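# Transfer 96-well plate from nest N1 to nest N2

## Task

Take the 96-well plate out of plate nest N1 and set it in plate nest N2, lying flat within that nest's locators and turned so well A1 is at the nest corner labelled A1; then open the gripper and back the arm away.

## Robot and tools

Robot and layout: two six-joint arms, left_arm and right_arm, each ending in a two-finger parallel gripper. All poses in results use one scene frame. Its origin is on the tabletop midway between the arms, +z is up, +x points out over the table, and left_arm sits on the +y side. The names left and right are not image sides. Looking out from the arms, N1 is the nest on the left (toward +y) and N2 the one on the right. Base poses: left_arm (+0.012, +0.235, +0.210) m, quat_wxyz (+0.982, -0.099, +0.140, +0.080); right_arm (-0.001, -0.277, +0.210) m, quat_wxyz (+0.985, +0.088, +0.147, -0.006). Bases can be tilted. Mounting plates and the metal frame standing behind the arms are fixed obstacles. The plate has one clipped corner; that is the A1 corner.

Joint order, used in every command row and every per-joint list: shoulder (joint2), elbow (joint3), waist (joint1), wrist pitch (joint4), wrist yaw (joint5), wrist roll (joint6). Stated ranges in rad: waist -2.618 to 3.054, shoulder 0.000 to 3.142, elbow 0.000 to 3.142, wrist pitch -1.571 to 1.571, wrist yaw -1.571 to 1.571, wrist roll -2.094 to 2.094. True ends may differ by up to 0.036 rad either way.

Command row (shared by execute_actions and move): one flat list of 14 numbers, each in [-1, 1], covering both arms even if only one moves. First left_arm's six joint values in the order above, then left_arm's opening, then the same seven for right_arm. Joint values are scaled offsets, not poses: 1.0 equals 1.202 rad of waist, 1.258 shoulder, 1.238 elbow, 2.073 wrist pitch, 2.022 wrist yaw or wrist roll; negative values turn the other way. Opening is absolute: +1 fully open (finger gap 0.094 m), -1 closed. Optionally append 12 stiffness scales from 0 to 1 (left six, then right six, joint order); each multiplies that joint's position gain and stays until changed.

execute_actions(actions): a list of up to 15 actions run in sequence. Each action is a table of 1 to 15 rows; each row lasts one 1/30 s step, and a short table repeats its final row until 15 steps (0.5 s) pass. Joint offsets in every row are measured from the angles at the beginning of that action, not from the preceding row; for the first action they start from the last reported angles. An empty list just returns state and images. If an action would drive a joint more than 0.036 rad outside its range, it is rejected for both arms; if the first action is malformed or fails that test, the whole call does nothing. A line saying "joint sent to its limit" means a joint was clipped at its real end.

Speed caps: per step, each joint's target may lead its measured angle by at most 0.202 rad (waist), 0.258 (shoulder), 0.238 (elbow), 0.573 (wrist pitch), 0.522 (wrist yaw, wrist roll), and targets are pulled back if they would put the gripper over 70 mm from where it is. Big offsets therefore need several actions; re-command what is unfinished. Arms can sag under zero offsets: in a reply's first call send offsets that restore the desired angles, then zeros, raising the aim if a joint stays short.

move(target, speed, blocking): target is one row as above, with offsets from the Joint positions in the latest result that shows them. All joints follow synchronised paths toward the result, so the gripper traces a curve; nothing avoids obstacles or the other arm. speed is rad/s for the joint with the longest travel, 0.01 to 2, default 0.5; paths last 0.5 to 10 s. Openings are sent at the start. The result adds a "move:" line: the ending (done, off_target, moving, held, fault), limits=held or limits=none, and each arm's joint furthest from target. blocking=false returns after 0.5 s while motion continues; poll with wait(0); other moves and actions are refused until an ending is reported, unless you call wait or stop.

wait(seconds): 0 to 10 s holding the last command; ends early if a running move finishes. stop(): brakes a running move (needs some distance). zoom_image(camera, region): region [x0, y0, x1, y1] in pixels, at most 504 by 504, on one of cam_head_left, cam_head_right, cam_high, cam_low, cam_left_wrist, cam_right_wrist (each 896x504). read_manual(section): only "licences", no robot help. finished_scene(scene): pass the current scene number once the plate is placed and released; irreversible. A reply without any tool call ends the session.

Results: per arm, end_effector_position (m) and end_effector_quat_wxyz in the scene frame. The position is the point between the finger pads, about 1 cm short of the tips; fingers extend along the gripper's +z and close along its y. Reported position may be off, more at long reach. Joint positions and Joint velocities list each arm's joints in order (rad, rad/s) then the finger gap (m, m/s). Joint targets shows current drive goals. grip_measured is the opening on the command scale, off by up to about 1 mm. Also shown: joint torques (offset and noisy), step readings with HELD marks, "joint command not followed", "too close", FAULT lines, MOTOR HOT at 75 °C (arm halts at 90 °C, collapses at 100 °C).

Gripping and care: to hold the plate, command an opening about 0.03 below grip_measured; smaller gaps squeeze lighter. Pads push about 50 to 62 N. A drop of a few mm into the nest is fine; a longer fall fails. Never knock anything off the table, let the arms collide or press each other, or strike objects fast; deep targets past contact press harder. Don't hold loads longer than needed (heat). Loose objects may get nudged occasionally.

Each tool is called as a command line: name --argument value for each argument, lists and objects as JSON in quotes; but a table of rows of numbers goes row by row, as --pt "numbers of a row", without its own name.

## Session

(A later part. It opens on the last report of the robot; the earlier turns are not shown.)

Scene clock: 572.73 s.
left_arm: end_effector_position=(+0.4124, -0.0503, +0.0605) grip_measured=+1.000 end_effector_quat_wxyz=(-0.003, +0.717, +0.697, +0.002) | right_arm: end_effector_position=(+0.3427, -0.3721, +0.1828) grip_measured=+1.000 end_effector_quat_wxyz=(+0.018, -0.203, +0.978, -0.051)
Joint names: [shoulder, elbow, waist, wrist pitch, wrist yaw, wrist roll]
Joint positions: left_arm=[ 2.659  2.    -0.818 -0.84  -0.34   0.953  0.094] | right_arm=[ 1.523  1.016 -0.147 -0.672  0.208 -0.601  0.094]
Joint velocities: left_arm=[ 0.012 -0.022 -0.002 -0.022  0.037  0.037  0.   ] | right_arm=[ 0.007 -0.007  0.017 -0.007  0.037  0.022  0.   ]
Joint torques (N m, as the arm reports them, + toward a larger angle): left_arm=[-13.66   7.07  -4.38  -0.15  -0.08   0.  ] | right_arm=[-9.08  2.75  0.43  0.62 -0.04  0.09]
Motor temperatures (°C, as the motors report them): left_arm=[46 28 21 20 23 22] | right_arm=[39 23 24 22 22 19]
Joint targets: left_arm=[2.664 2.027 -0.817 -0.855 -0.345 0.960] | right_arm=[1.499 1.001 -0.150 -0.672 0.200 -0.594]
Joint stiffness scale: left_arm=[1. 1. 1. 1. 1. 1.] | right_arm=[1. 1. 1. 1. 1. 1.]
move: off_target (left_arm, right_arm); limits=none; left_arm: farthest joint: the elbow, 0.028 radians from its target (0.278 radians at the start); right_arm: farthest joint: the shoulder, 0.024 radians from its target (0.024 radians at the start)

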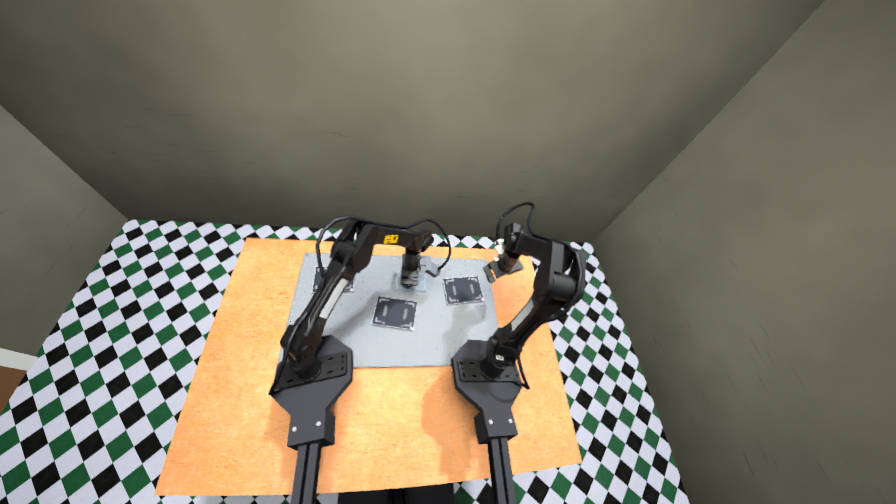

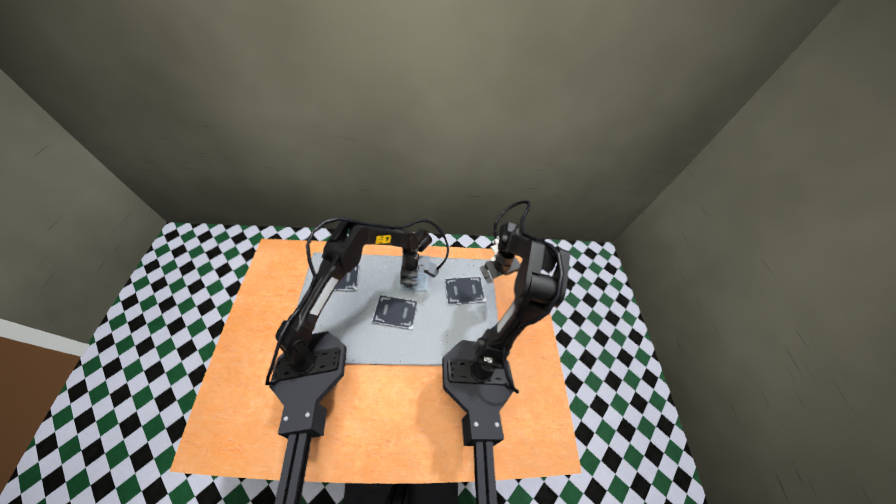

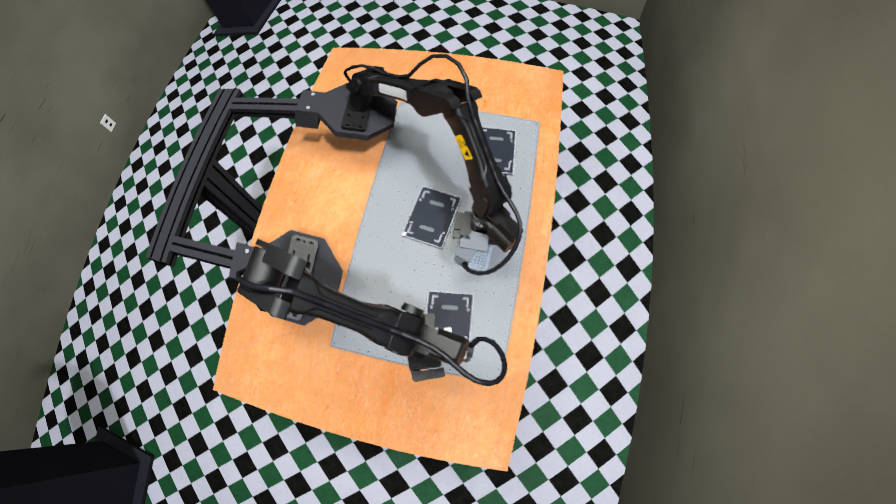

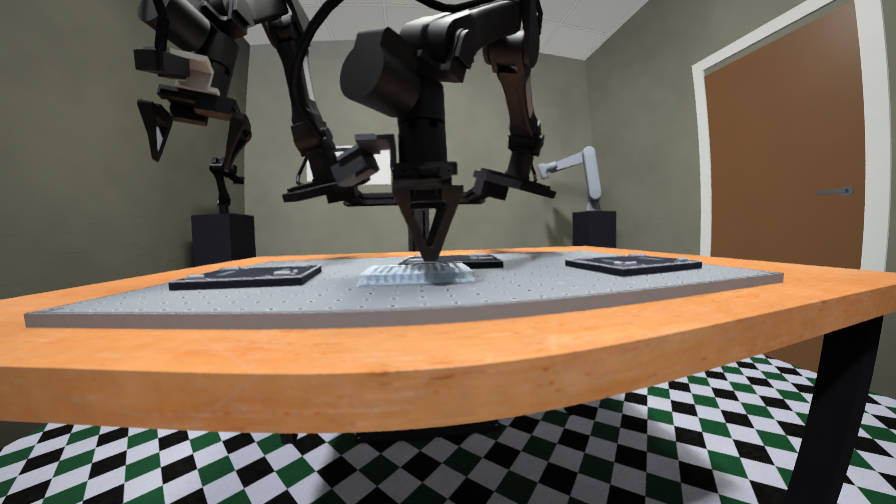

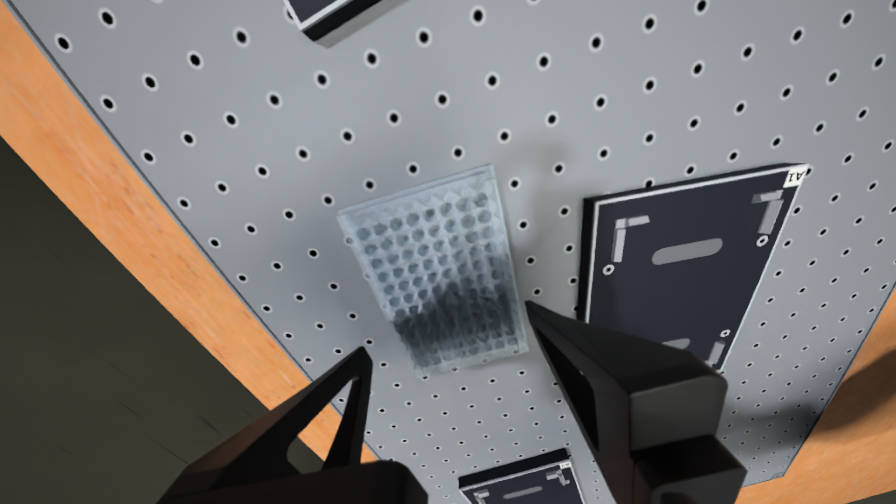

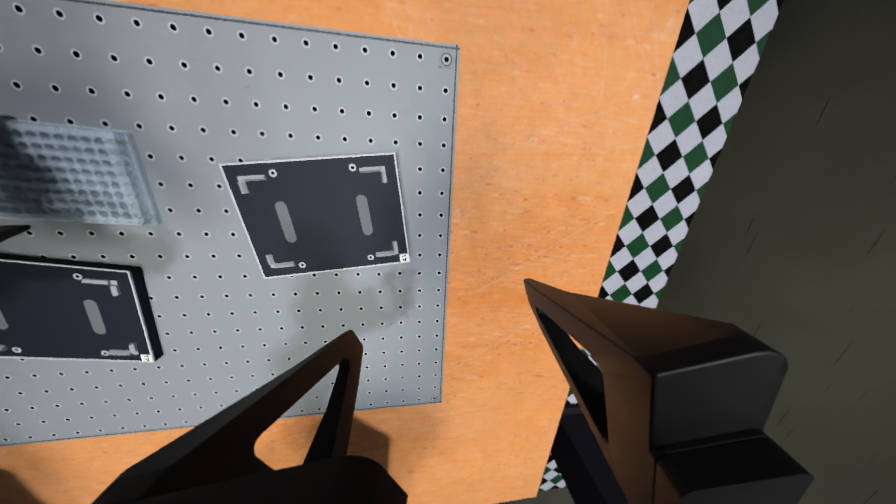

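execute_actions --actions '[]'

Scene clock: 601.90 s.
left_arm: end_effector_position=(+0.4124, -0.0502, +0.0605) grip_measured=+1.000 end_effector_quat_wxyz=(-0.003, +0.717, +0.697, +0.002) | right_arm: end_effector_position=(+0.3427, -0.3721, +0.1828) grip_measured=+1.000 end_effector_quat_wxyz=(+0.018, -0.203, +0.978, -0.051)
Joint names: [shoulder, elbow, waist, wrist pitch, wrist yaw, wrist roll]
Joint positions: left_arm=[ 2.659  2.    -0.818 -0.84  -0.34   0.954  0.094] | right_arm=[ 1.523  1.016 -0.147 -0.672  0.208 -0.601  0.094]
Joint velocities: left_arm=[-0.012 -0.002 -0.007 -0.007 -0.007  0.022  0.   ] | right_arm=[-0.002 -0.012 -0.007 -0.007 -0.007  0.022  0.   ]
Joint torques (N m, as the arm reports them, + toward a larger angle): left_arm=[-13.65   7.06  -4.41  -0.16  -0.08   0.02] | right_arm=[-9.1   2.76  0.45  0.63 -0.03  0.09]
Motor temperatures (°C, as the motors report them): left_arm=[47 28 22 20 22 22] | right_arm=[38 23 24 22 22 19]
Joint targets: left_arm=[2.664 2.027 -0.817 -0.855 -0.345 0.960] | right_arm=[1.499 1.001 -0.150 -0.672 0.200 -0.594]
Joint stiffness scale: left_arm=[1. 1. 1. 1. 1. 1.] | right_arm=[1. 1. 1. 1. 1. 1.]

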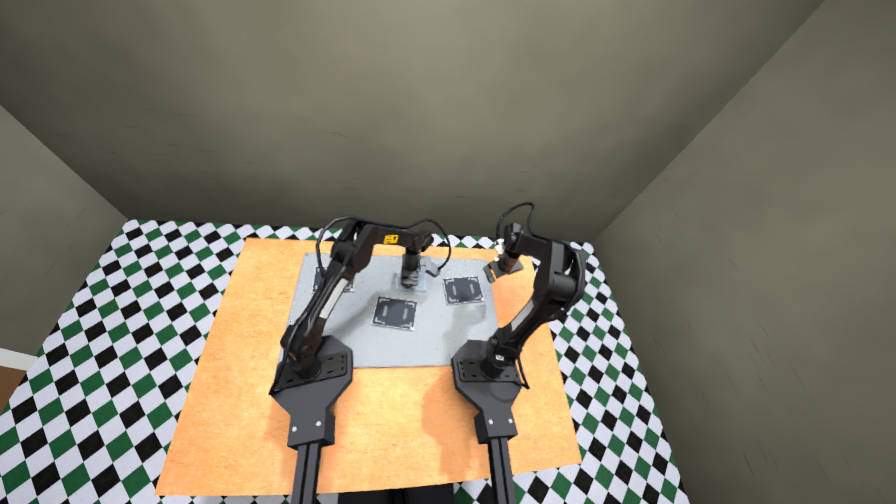

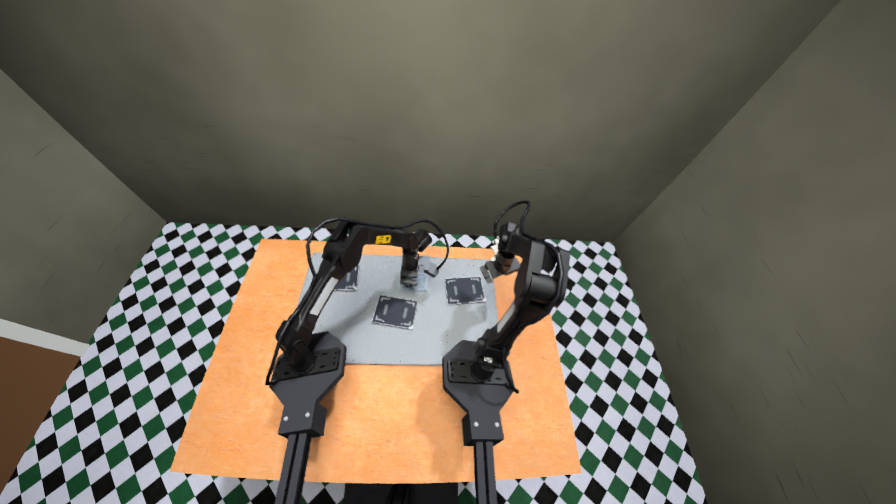

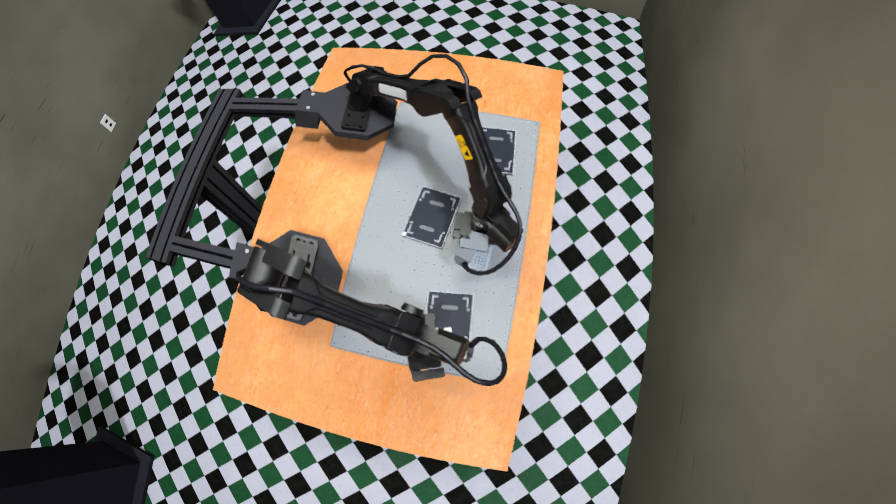

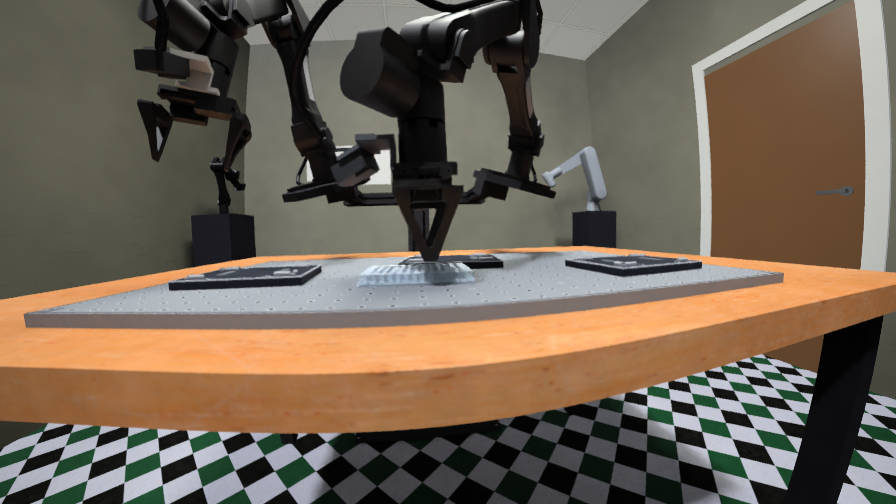

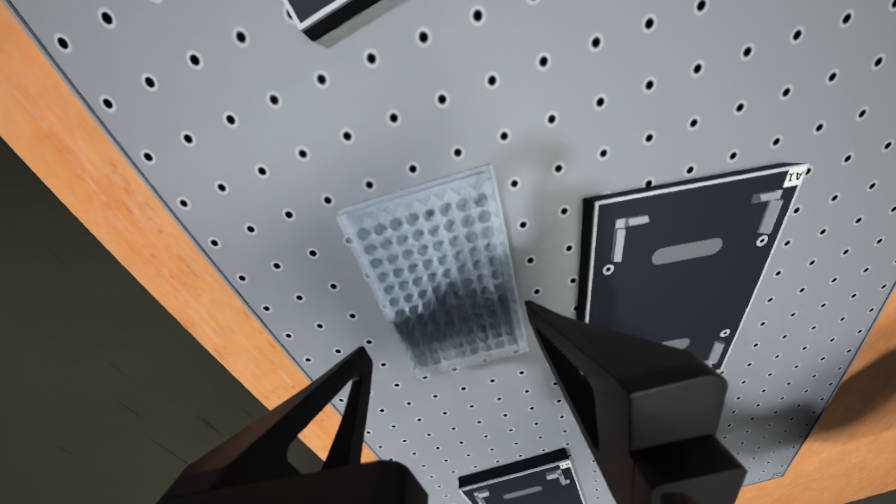

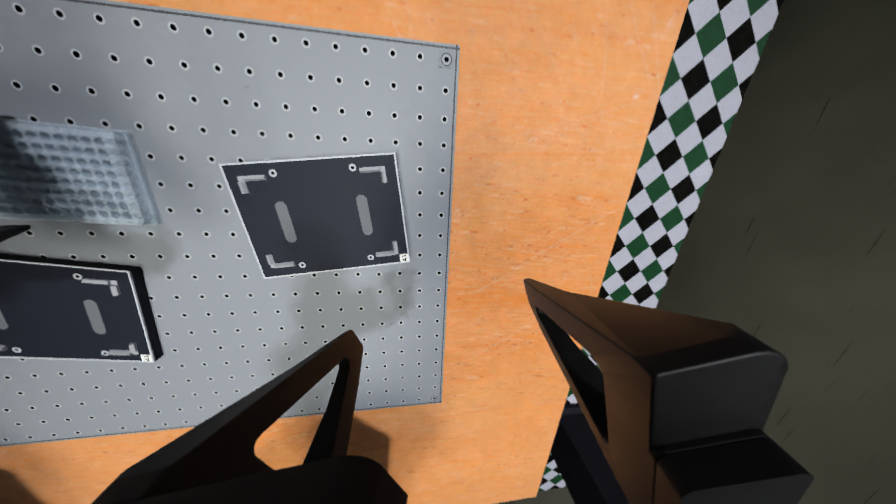

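zoom_image --camera "cam_left_wrist" --region '[300, 130, 600, 420]'

zoom_image --camera "cam_low" --region '[330, 180, 530, 310]'

Region (300, 130, 600, 420) of cam_left_wrist's 896x504 image, scaled by 1.680, with more detail than that image has; it fills the top 487 rows of this view, and the rest is white.

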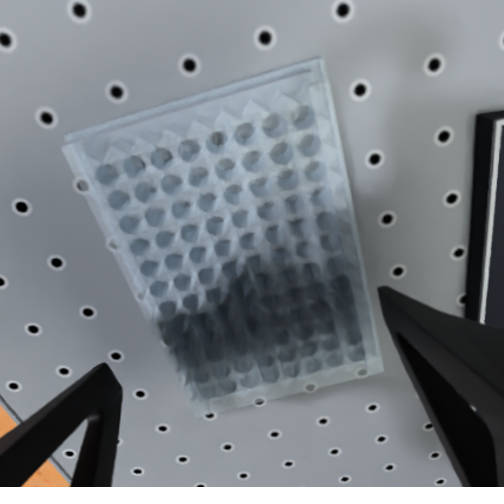

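Region (330, 180, 530, 310) of cam_low's 896x504 image, scaled by 2.520, with more detail than that image has; it fills the top 328 rows of this view, and the rest is white.

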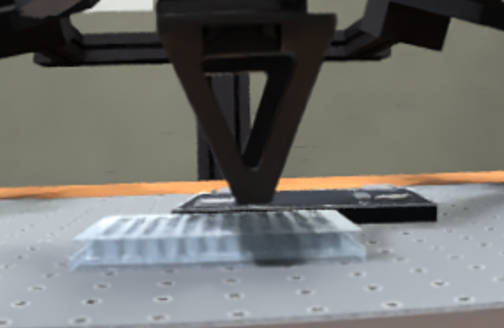

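move --target '[0.0421,0.046,-0.0196,0.014,-0.0025,0.0084,1,-0.019,-0.012,-0.002,0,-0.004,0.004,1]' --speed 0.1

zoom_image --camera "cam_low" --region '[330, 180, 530, 310]'

zoom_image --camera "cam_left_wrist" --region '[300, 130, 600, 420]'

Scene clock: 722.87 s.
left_arm: end_effector_position=(+0.4112, -0.0560, +0.0451) grip_measured=+1.000 end_effector_quat_wxyz=(-0.003, +0.721, +0.693, +0.002) | right_arm: end_effector_position=(+0.3427, -0.3721, +0.1828) grip_measured=+1.000 end_effector_quat_wxyz=(+0.018, -0.203, +0.978, -0.051)
Joint names: [shoulder, elbow, waist, wrist pitch, wrist yaw, wrist roll]
Joint positions: left_arm=[ 2.708  2.03  -0.818 -0.822 -0.34   0.964  0.094] | right_arm=[ 1.523  1.016 -0.147 -0.672  0.208 -0.601  0.094]
Joint velocities: left_arm=[-0.017 -0.017  0.002  0.037 -0.022  0.066  0.   ] | right_arm=[-0.017  0.017 -0.002 -0.081  0.037  0.007  0.   ]
Joint torques (N m, as the arm reports them, + toward a larger angle): left_arm=[-13.94   6.91  -6.48   0.07  -0.08   0.01] | right_arm=[-9.08  2.74  0.44  0.62 -0.04  0.09]
Motor temperatures (°C, as the motors report them): left_arm=[49 29 22 20 22 22] | right_arm=[38 22 24 22 22 19]
Joint targets: left_arm=[2.711 2.057 -0.842 -0.811 -0.345 0.971] | right_arm=[1.499 1.001 -0.150 -0.672 0.200 -0.593]
Joint stiffness scale: left_arm=[1. 1. 1. 1. 1. 1.] | right_arm=[1. 1. 1. 1. 1. 1.]
move: off_target (left_arm, right_arm); limits=none; left_arm: farthest joint: the elbow, 0.027 radians from its target (0.057 radians at the start); right_arm: farthest joint: the shoulder, 0.024 radians from its target (0.024 radians at the start)

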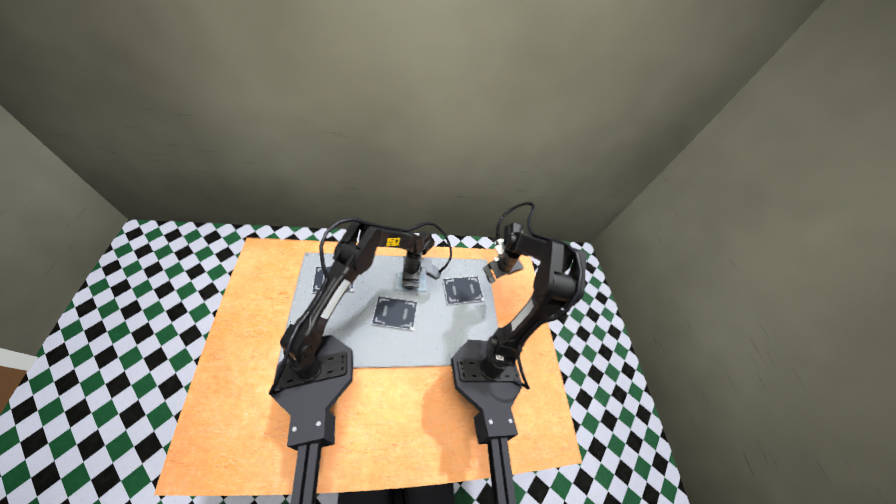

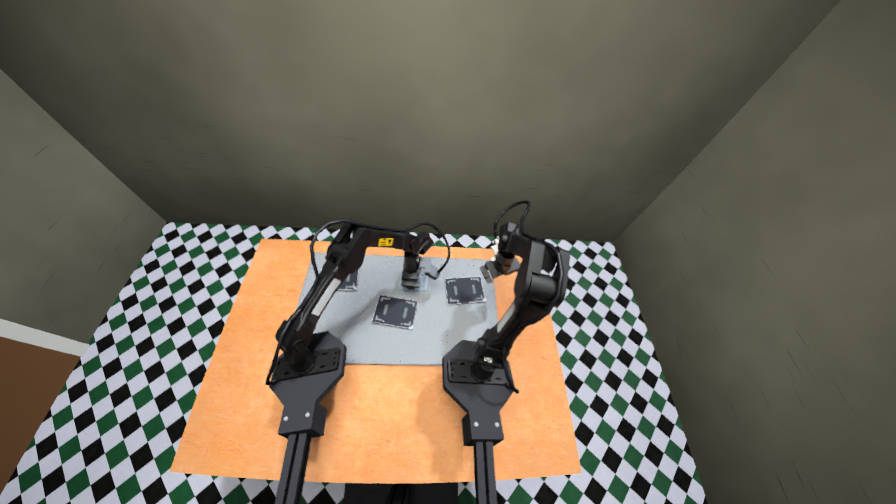

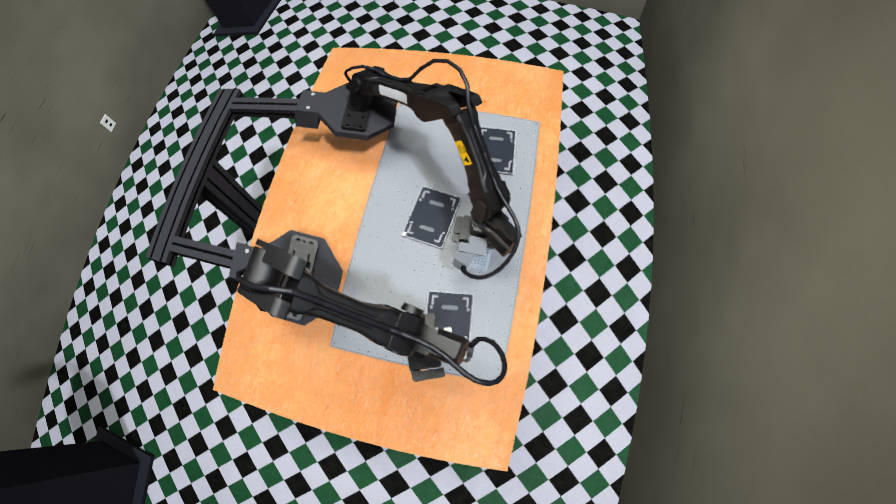

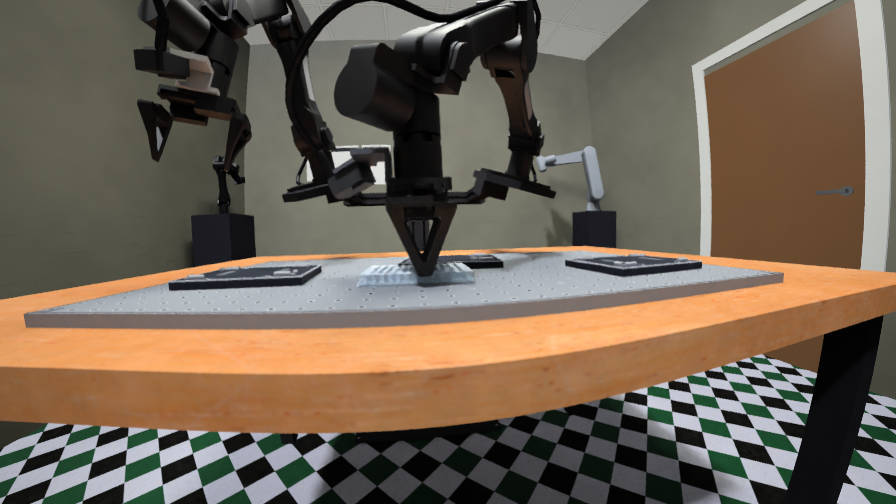

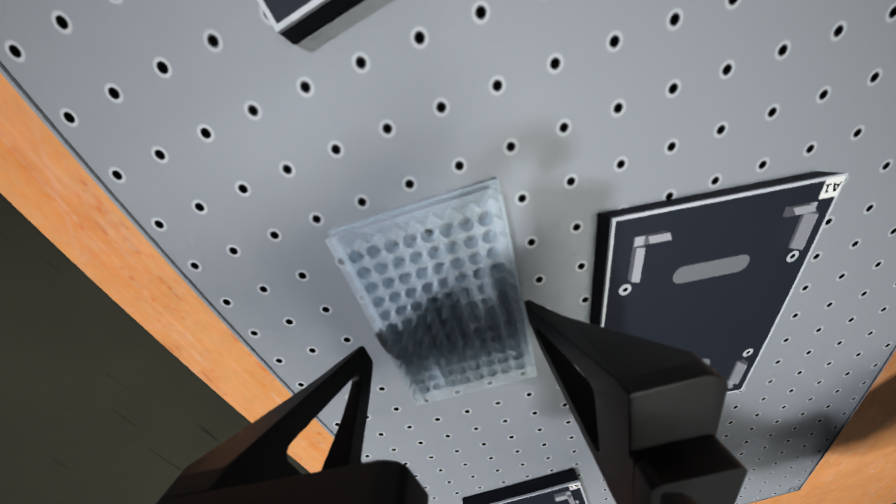

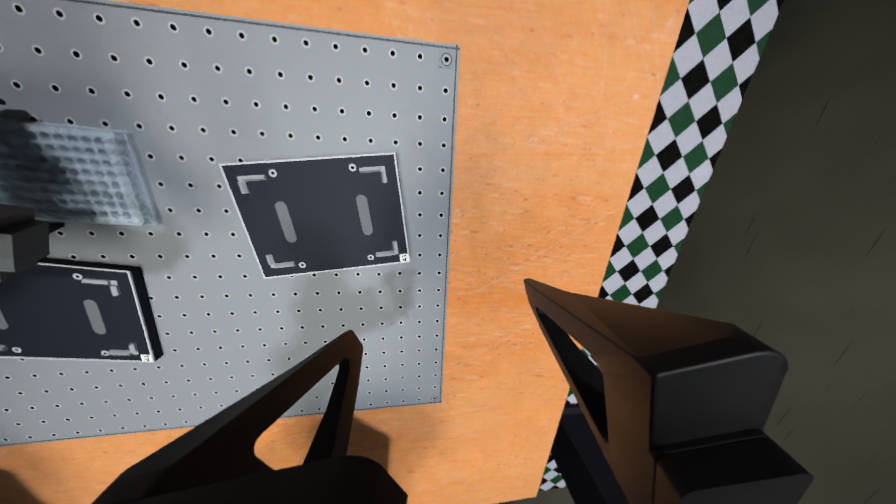

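Region (330, 180, 530, 310) of cam_low's 896x504 image, scaled by 2.520, with more detail than that image has; it fills the top 328 rows of this view, and the rest is white.

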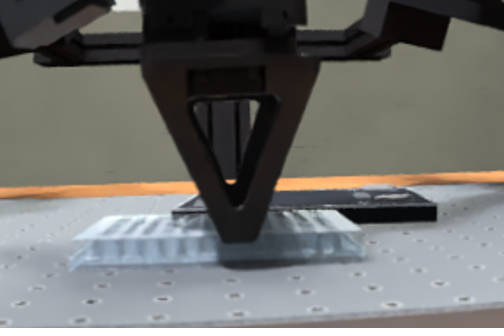

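Region (300, 130, 600, 420) of cam_left_wrist's 896x504 image, scaled by 1.680, with more detail than that image has; it fills the top 487 rows of this view, and the rest is white.

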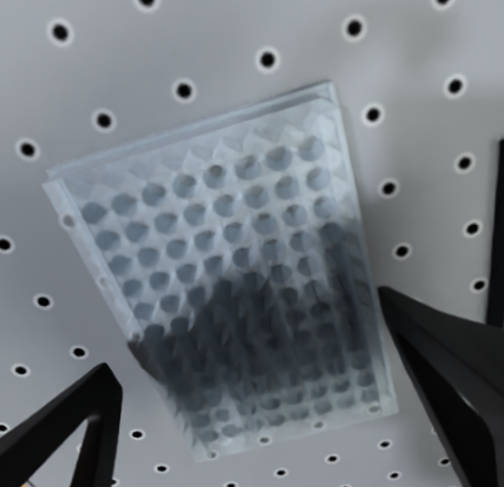

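move --target '[0.0286,0.046,-0.030,0.003,-0.0025,-0.007,1,-0.019,-0.012,-0.002,0,-0.004,0.004,1]' --speed 0.1

zoom_image --camera "cam_low" --region '[330, 180, 530, 310]'

zoom_image --camera "cam_left_wrist" --region '[300, 130, 600, 420]'

Scene clock: 813.13 s.
left_arm: end_effector_position=(+0.4069, -0.0672, +0.0401) grip_measured=+1.000 end_effector_quat_wxyz=(-0.001, +0.724, +0.690, +0.002) | right_arm: end_effector_position=(+0.3427, -0.3721, +0.1828) grip_measured=+1.000 end_effector_quat_wxyz=(+0.018, -0.203, +0.978, -0.051)
Joint names: [shoulder, elbow, waist, wrist pitch, wrist yaw, wrist roll]
Joint positions: left_arm=[ 2.741  2.061 -0.837 -0.822 -0.34   0.956  0.094] | right_arm=[ 1.523  1.016 -0.147 -0.672  0.208 -0.601  0.094]
Joint velocities: left_arm=[-0.017  0.012 -0.017  0.007  0.037  0.007  0.   ] | right_arm=[ 0.022 -0.022  0.022  0.007 -0.007 -0.066  0.   ]
Joint torques (N m, as the arm reports them, + toward a larger angle): left_arm=[-13.98   6.96  -6.07   0.04  -0.08  -0.09] | right_arm=[-9.08  2.74  0.47  0.62 -0.05  0.1 ]
Motor temperatures (°C, as the motors report them): left_arm=[52 29 24 20 22 22] | right_arm=[38 22 24 22 22 19]
Joint targets: left_arm=[2.744 2.087 -0.855 -0.816 -0.345 0.950] | right_arm=[1.499 1.001 -0.150 -0.672 0.200 -0.593]
Joint stiffness scale: left_arm=[1. 1. 1. 1. 1. 1.] | right_arm=[1. 1. 1. 1. 1. 1.]
move: off_target (left_arm, right_arm); limits=none; left_arm: farthest joint: the elbow, 0.026 radians from its target (0.057 radians at the start); right_arm: farthest joint: the shoulder, 0.024 radians from its target (0.024 radians at the start)

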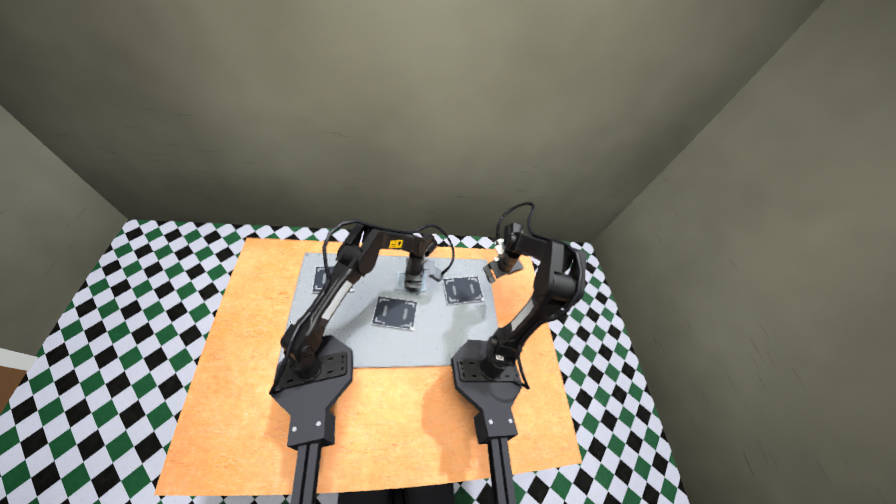

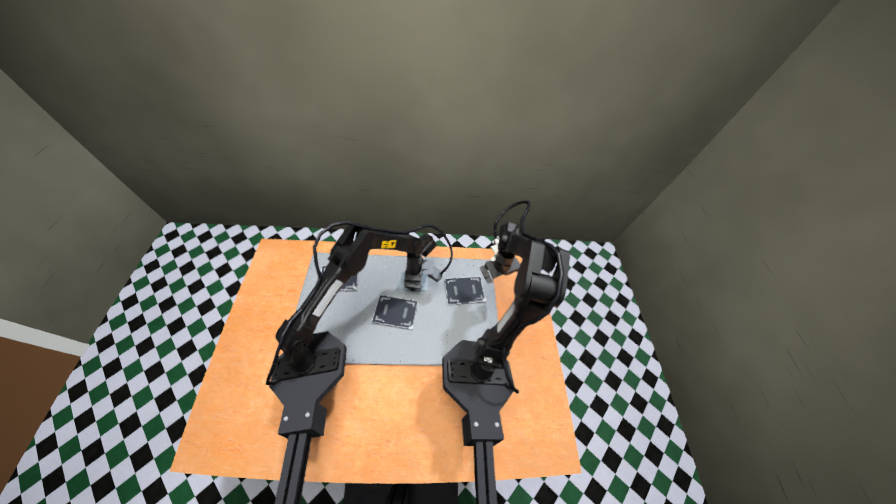

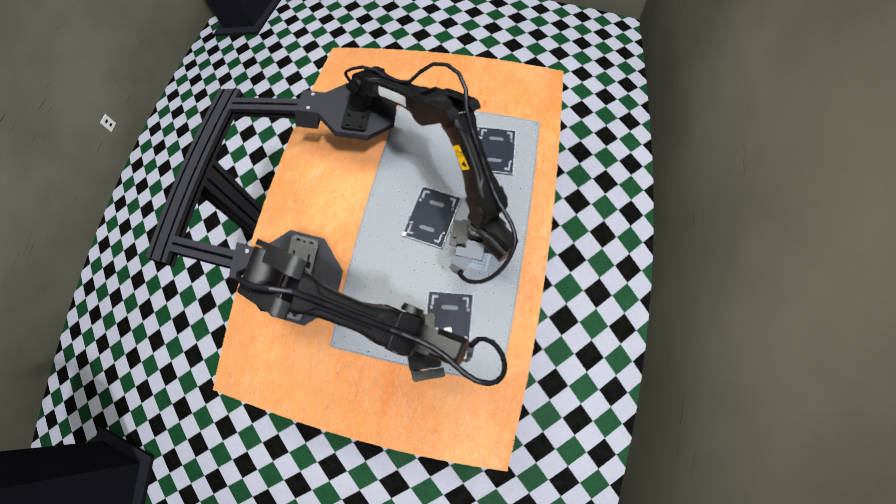

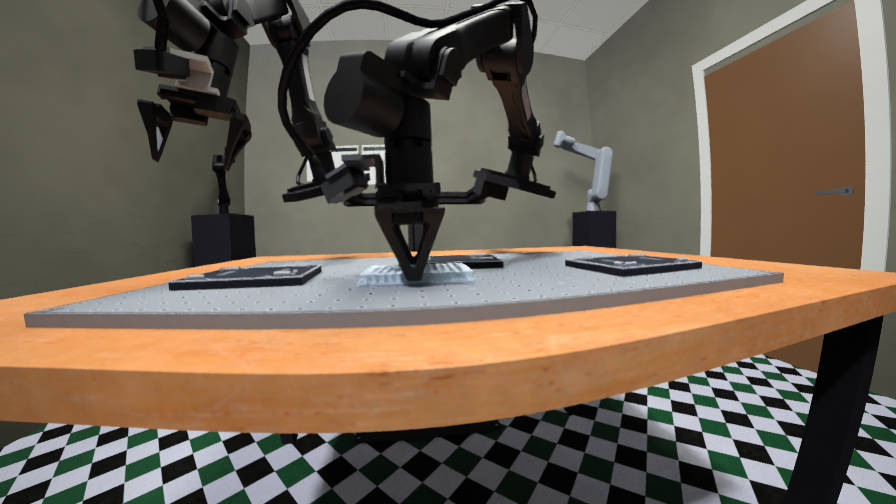

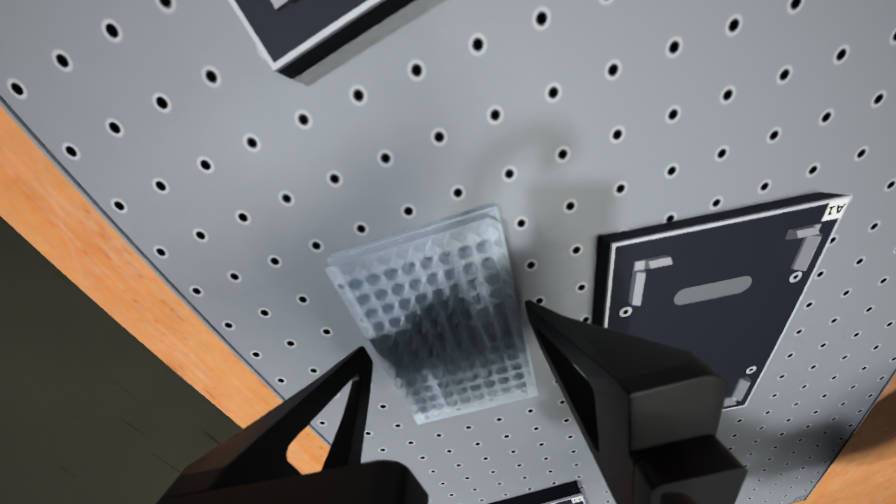

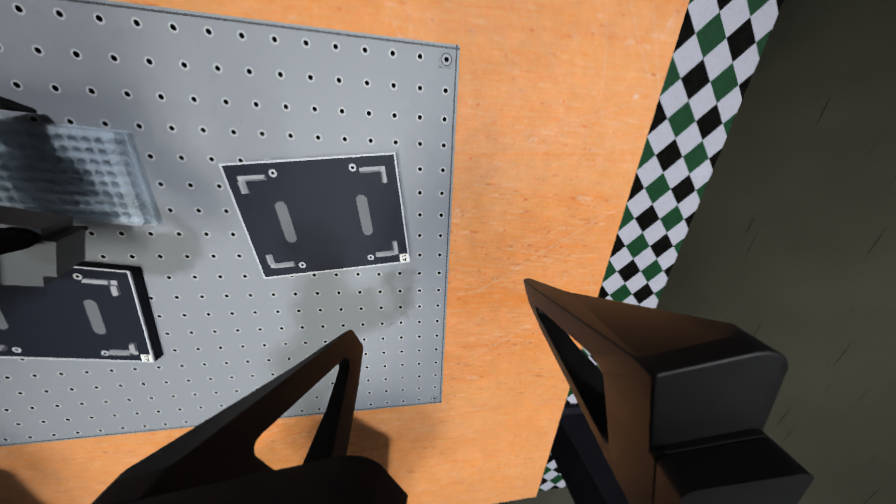

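Region (330, 180, 530, 310) of cam_low's 896x504 image, scaled by 2.520, with more detail than that image has; it fills the top 328 rows of this view, and the rest is white.

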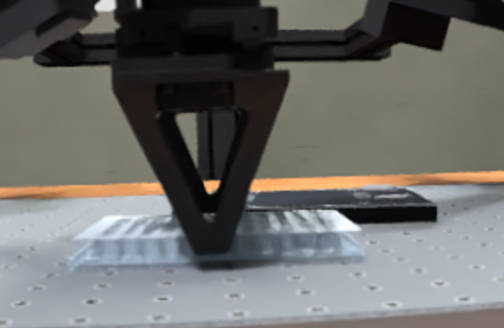

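Region (300, 130, 600, 420) of cam_left_wrist's 896x504 image, scaled by 1.680, with more detail than that image has; it fills the top 487 rows of this view, and the rest is white.

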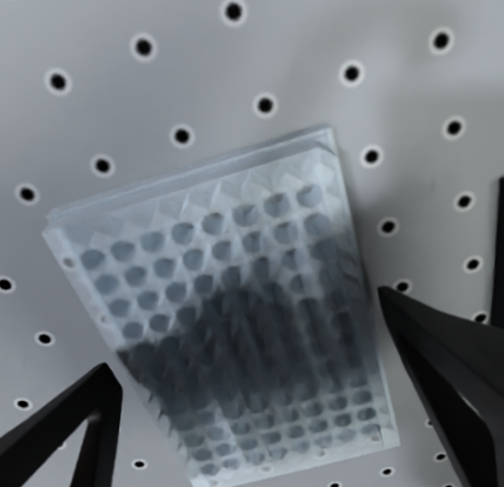

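move --target '[0.0167,0.0226,0.004,0.013,-0.0025,0.010,1,-0.019,-0.012,-0.002,0,-0.004,0.004,1]' --speed 0.05

zoom_image --camera "cam_low" --region '[330, 180, 530, 310]'

zoom_image --camera "cam_left_wrist" --region '[300, 170, 600, 460]'

Scene clock: 858.90 s.
left_arm: end_effector_position=(+0.4052, -0.0685, +0.0325) grip_measured=+1.000 end_effector_quat_wxyz=(-0.001, +0.728, +0.685, +0.002) | right_arm: end_effector_position=(+0.3427, -0.3721, +0.1828) grip_measured=+1.000 end_effector_quat_wxyz=(+0.018, -0.203, +0.978, -0.051)
Joint names: [shoulder, elbow, waist, wrist pitch, wrist yaw, wrist roll]
Joint positions: left_arm=[ 2.757  2.061 -0.836 -0.804 -0.341  0.97   0.094] | right_arm=[ 1.523  1.016 -0.147 -0.672  0.208 -0.601  0.094]
Joint velocities: left_arm=[-0.012 -0.007  0.017 -0.007  0.007  0.007  0.   ] | right_arm=[-0.002 -0.017 -0.007  0.007  0.022 -0.022  0.   ]
Joint torques (N m, as the arm reports them, + toward a larger angle): left_arm=[-13.96   7.05  -4.26   0.07  -0.06   0.02] | right_arm=[-9.08  2.72  0.49  0.62 -0.04  0.1 ]
Motor temperatures (°C, as the motors report them): left_arm=[53 29 24 20 22 22] | right_arm=[38 22 24 22 22 19]
Joint targets: left_arm=[2.762 2.089 -0.832 -0.795 -0.345 0.976] | right_arm=[1.499 1.001 -0.150 -0.672 0.200 -0.593]
Joint stiffness scale: left_arm=[1. 1. 1. 1. 1. 1.] | right_arm=[1. 1. 1. 1. 1. 1.]
move: off_target (left_arm, right_arm); limits=none; left_arm: farthest joint: the elbow, 0.028 radians from its target (0.028 radians at the start); right_arm: farthest joint: the shoulder, 0.024 radians from its target (0.024 radians at the start)

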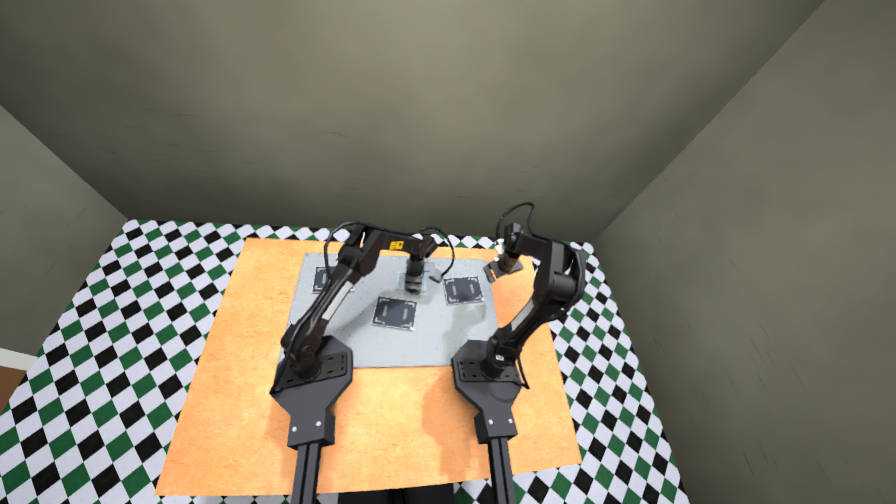

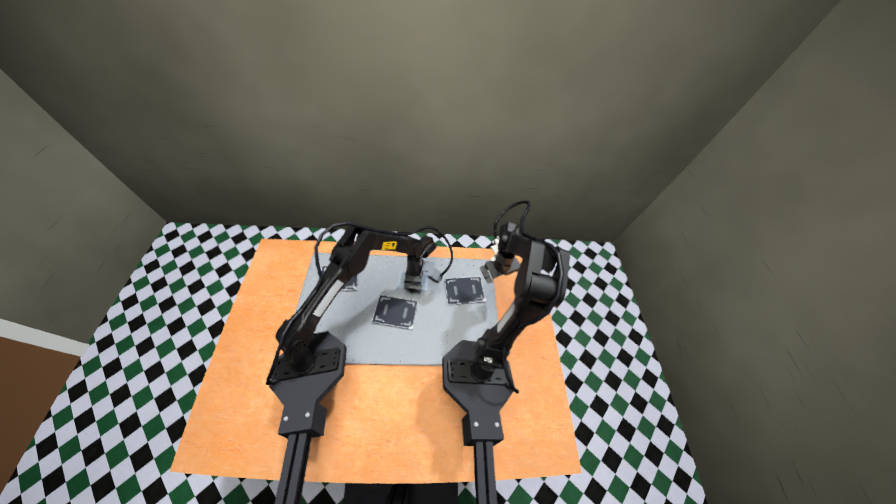

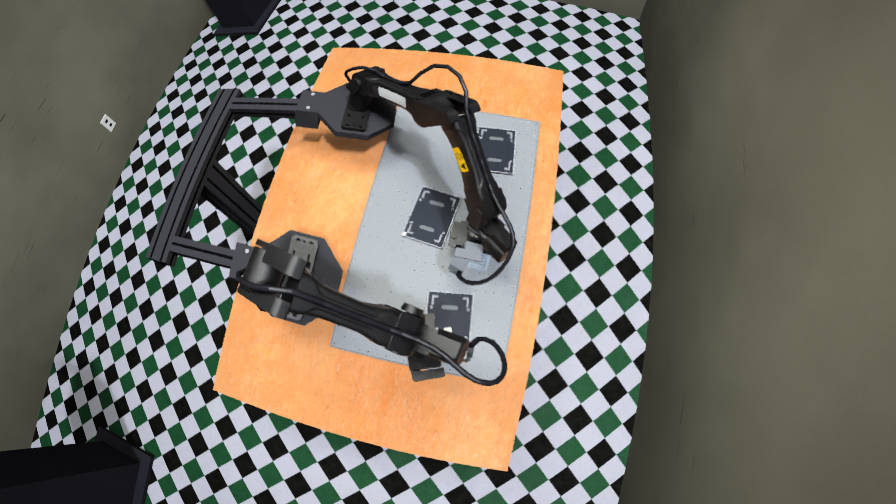

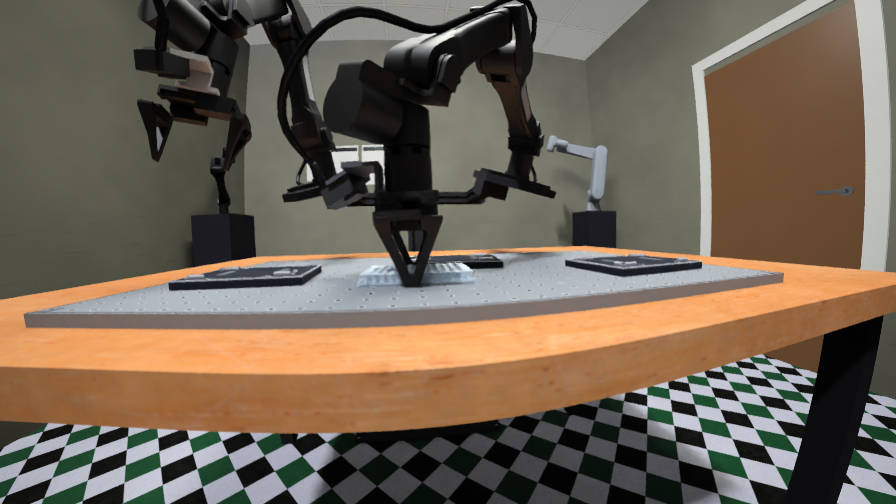

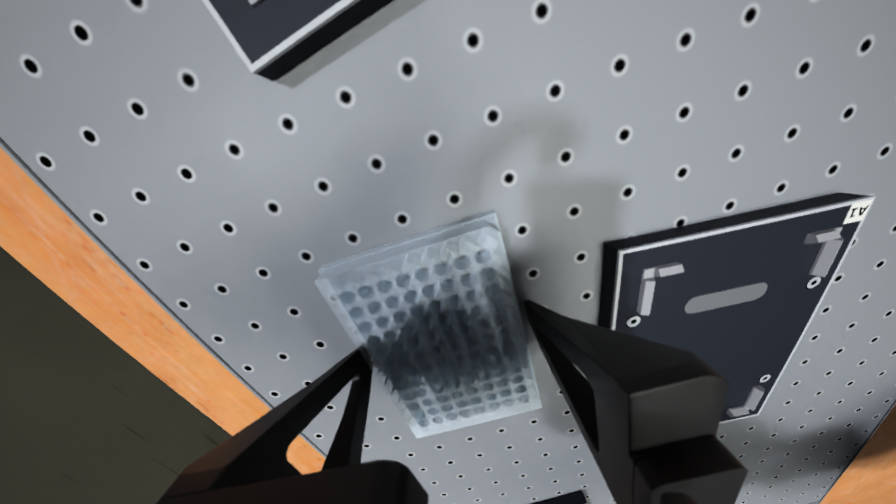

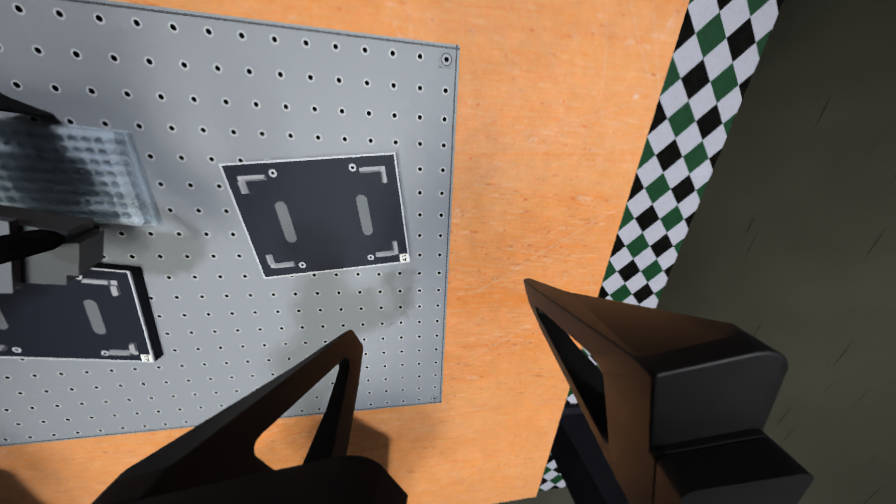

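Region (330, 180, 530, 310) of cam_low's 896x504 image, scaled by 2.520, with more detail than that image has; it fills the top 328 rows of this view, and the rest is white.

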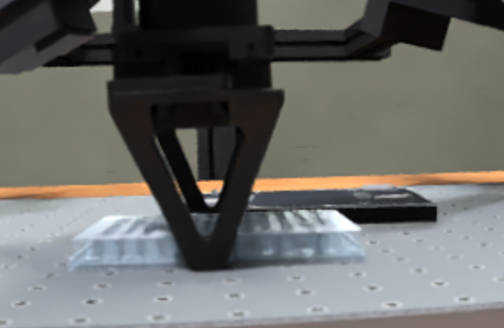

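Region (300, 170, 600, 460) of cam_left_wrist's 896x504 image, scaled by 1.680, with more detail than that image has; it fills the top 487 rows of this view, and the rest is white.

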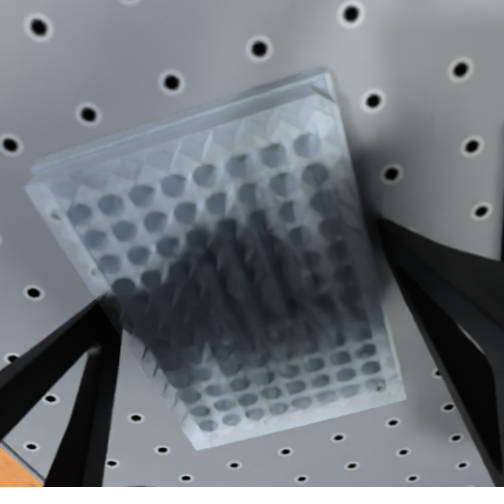

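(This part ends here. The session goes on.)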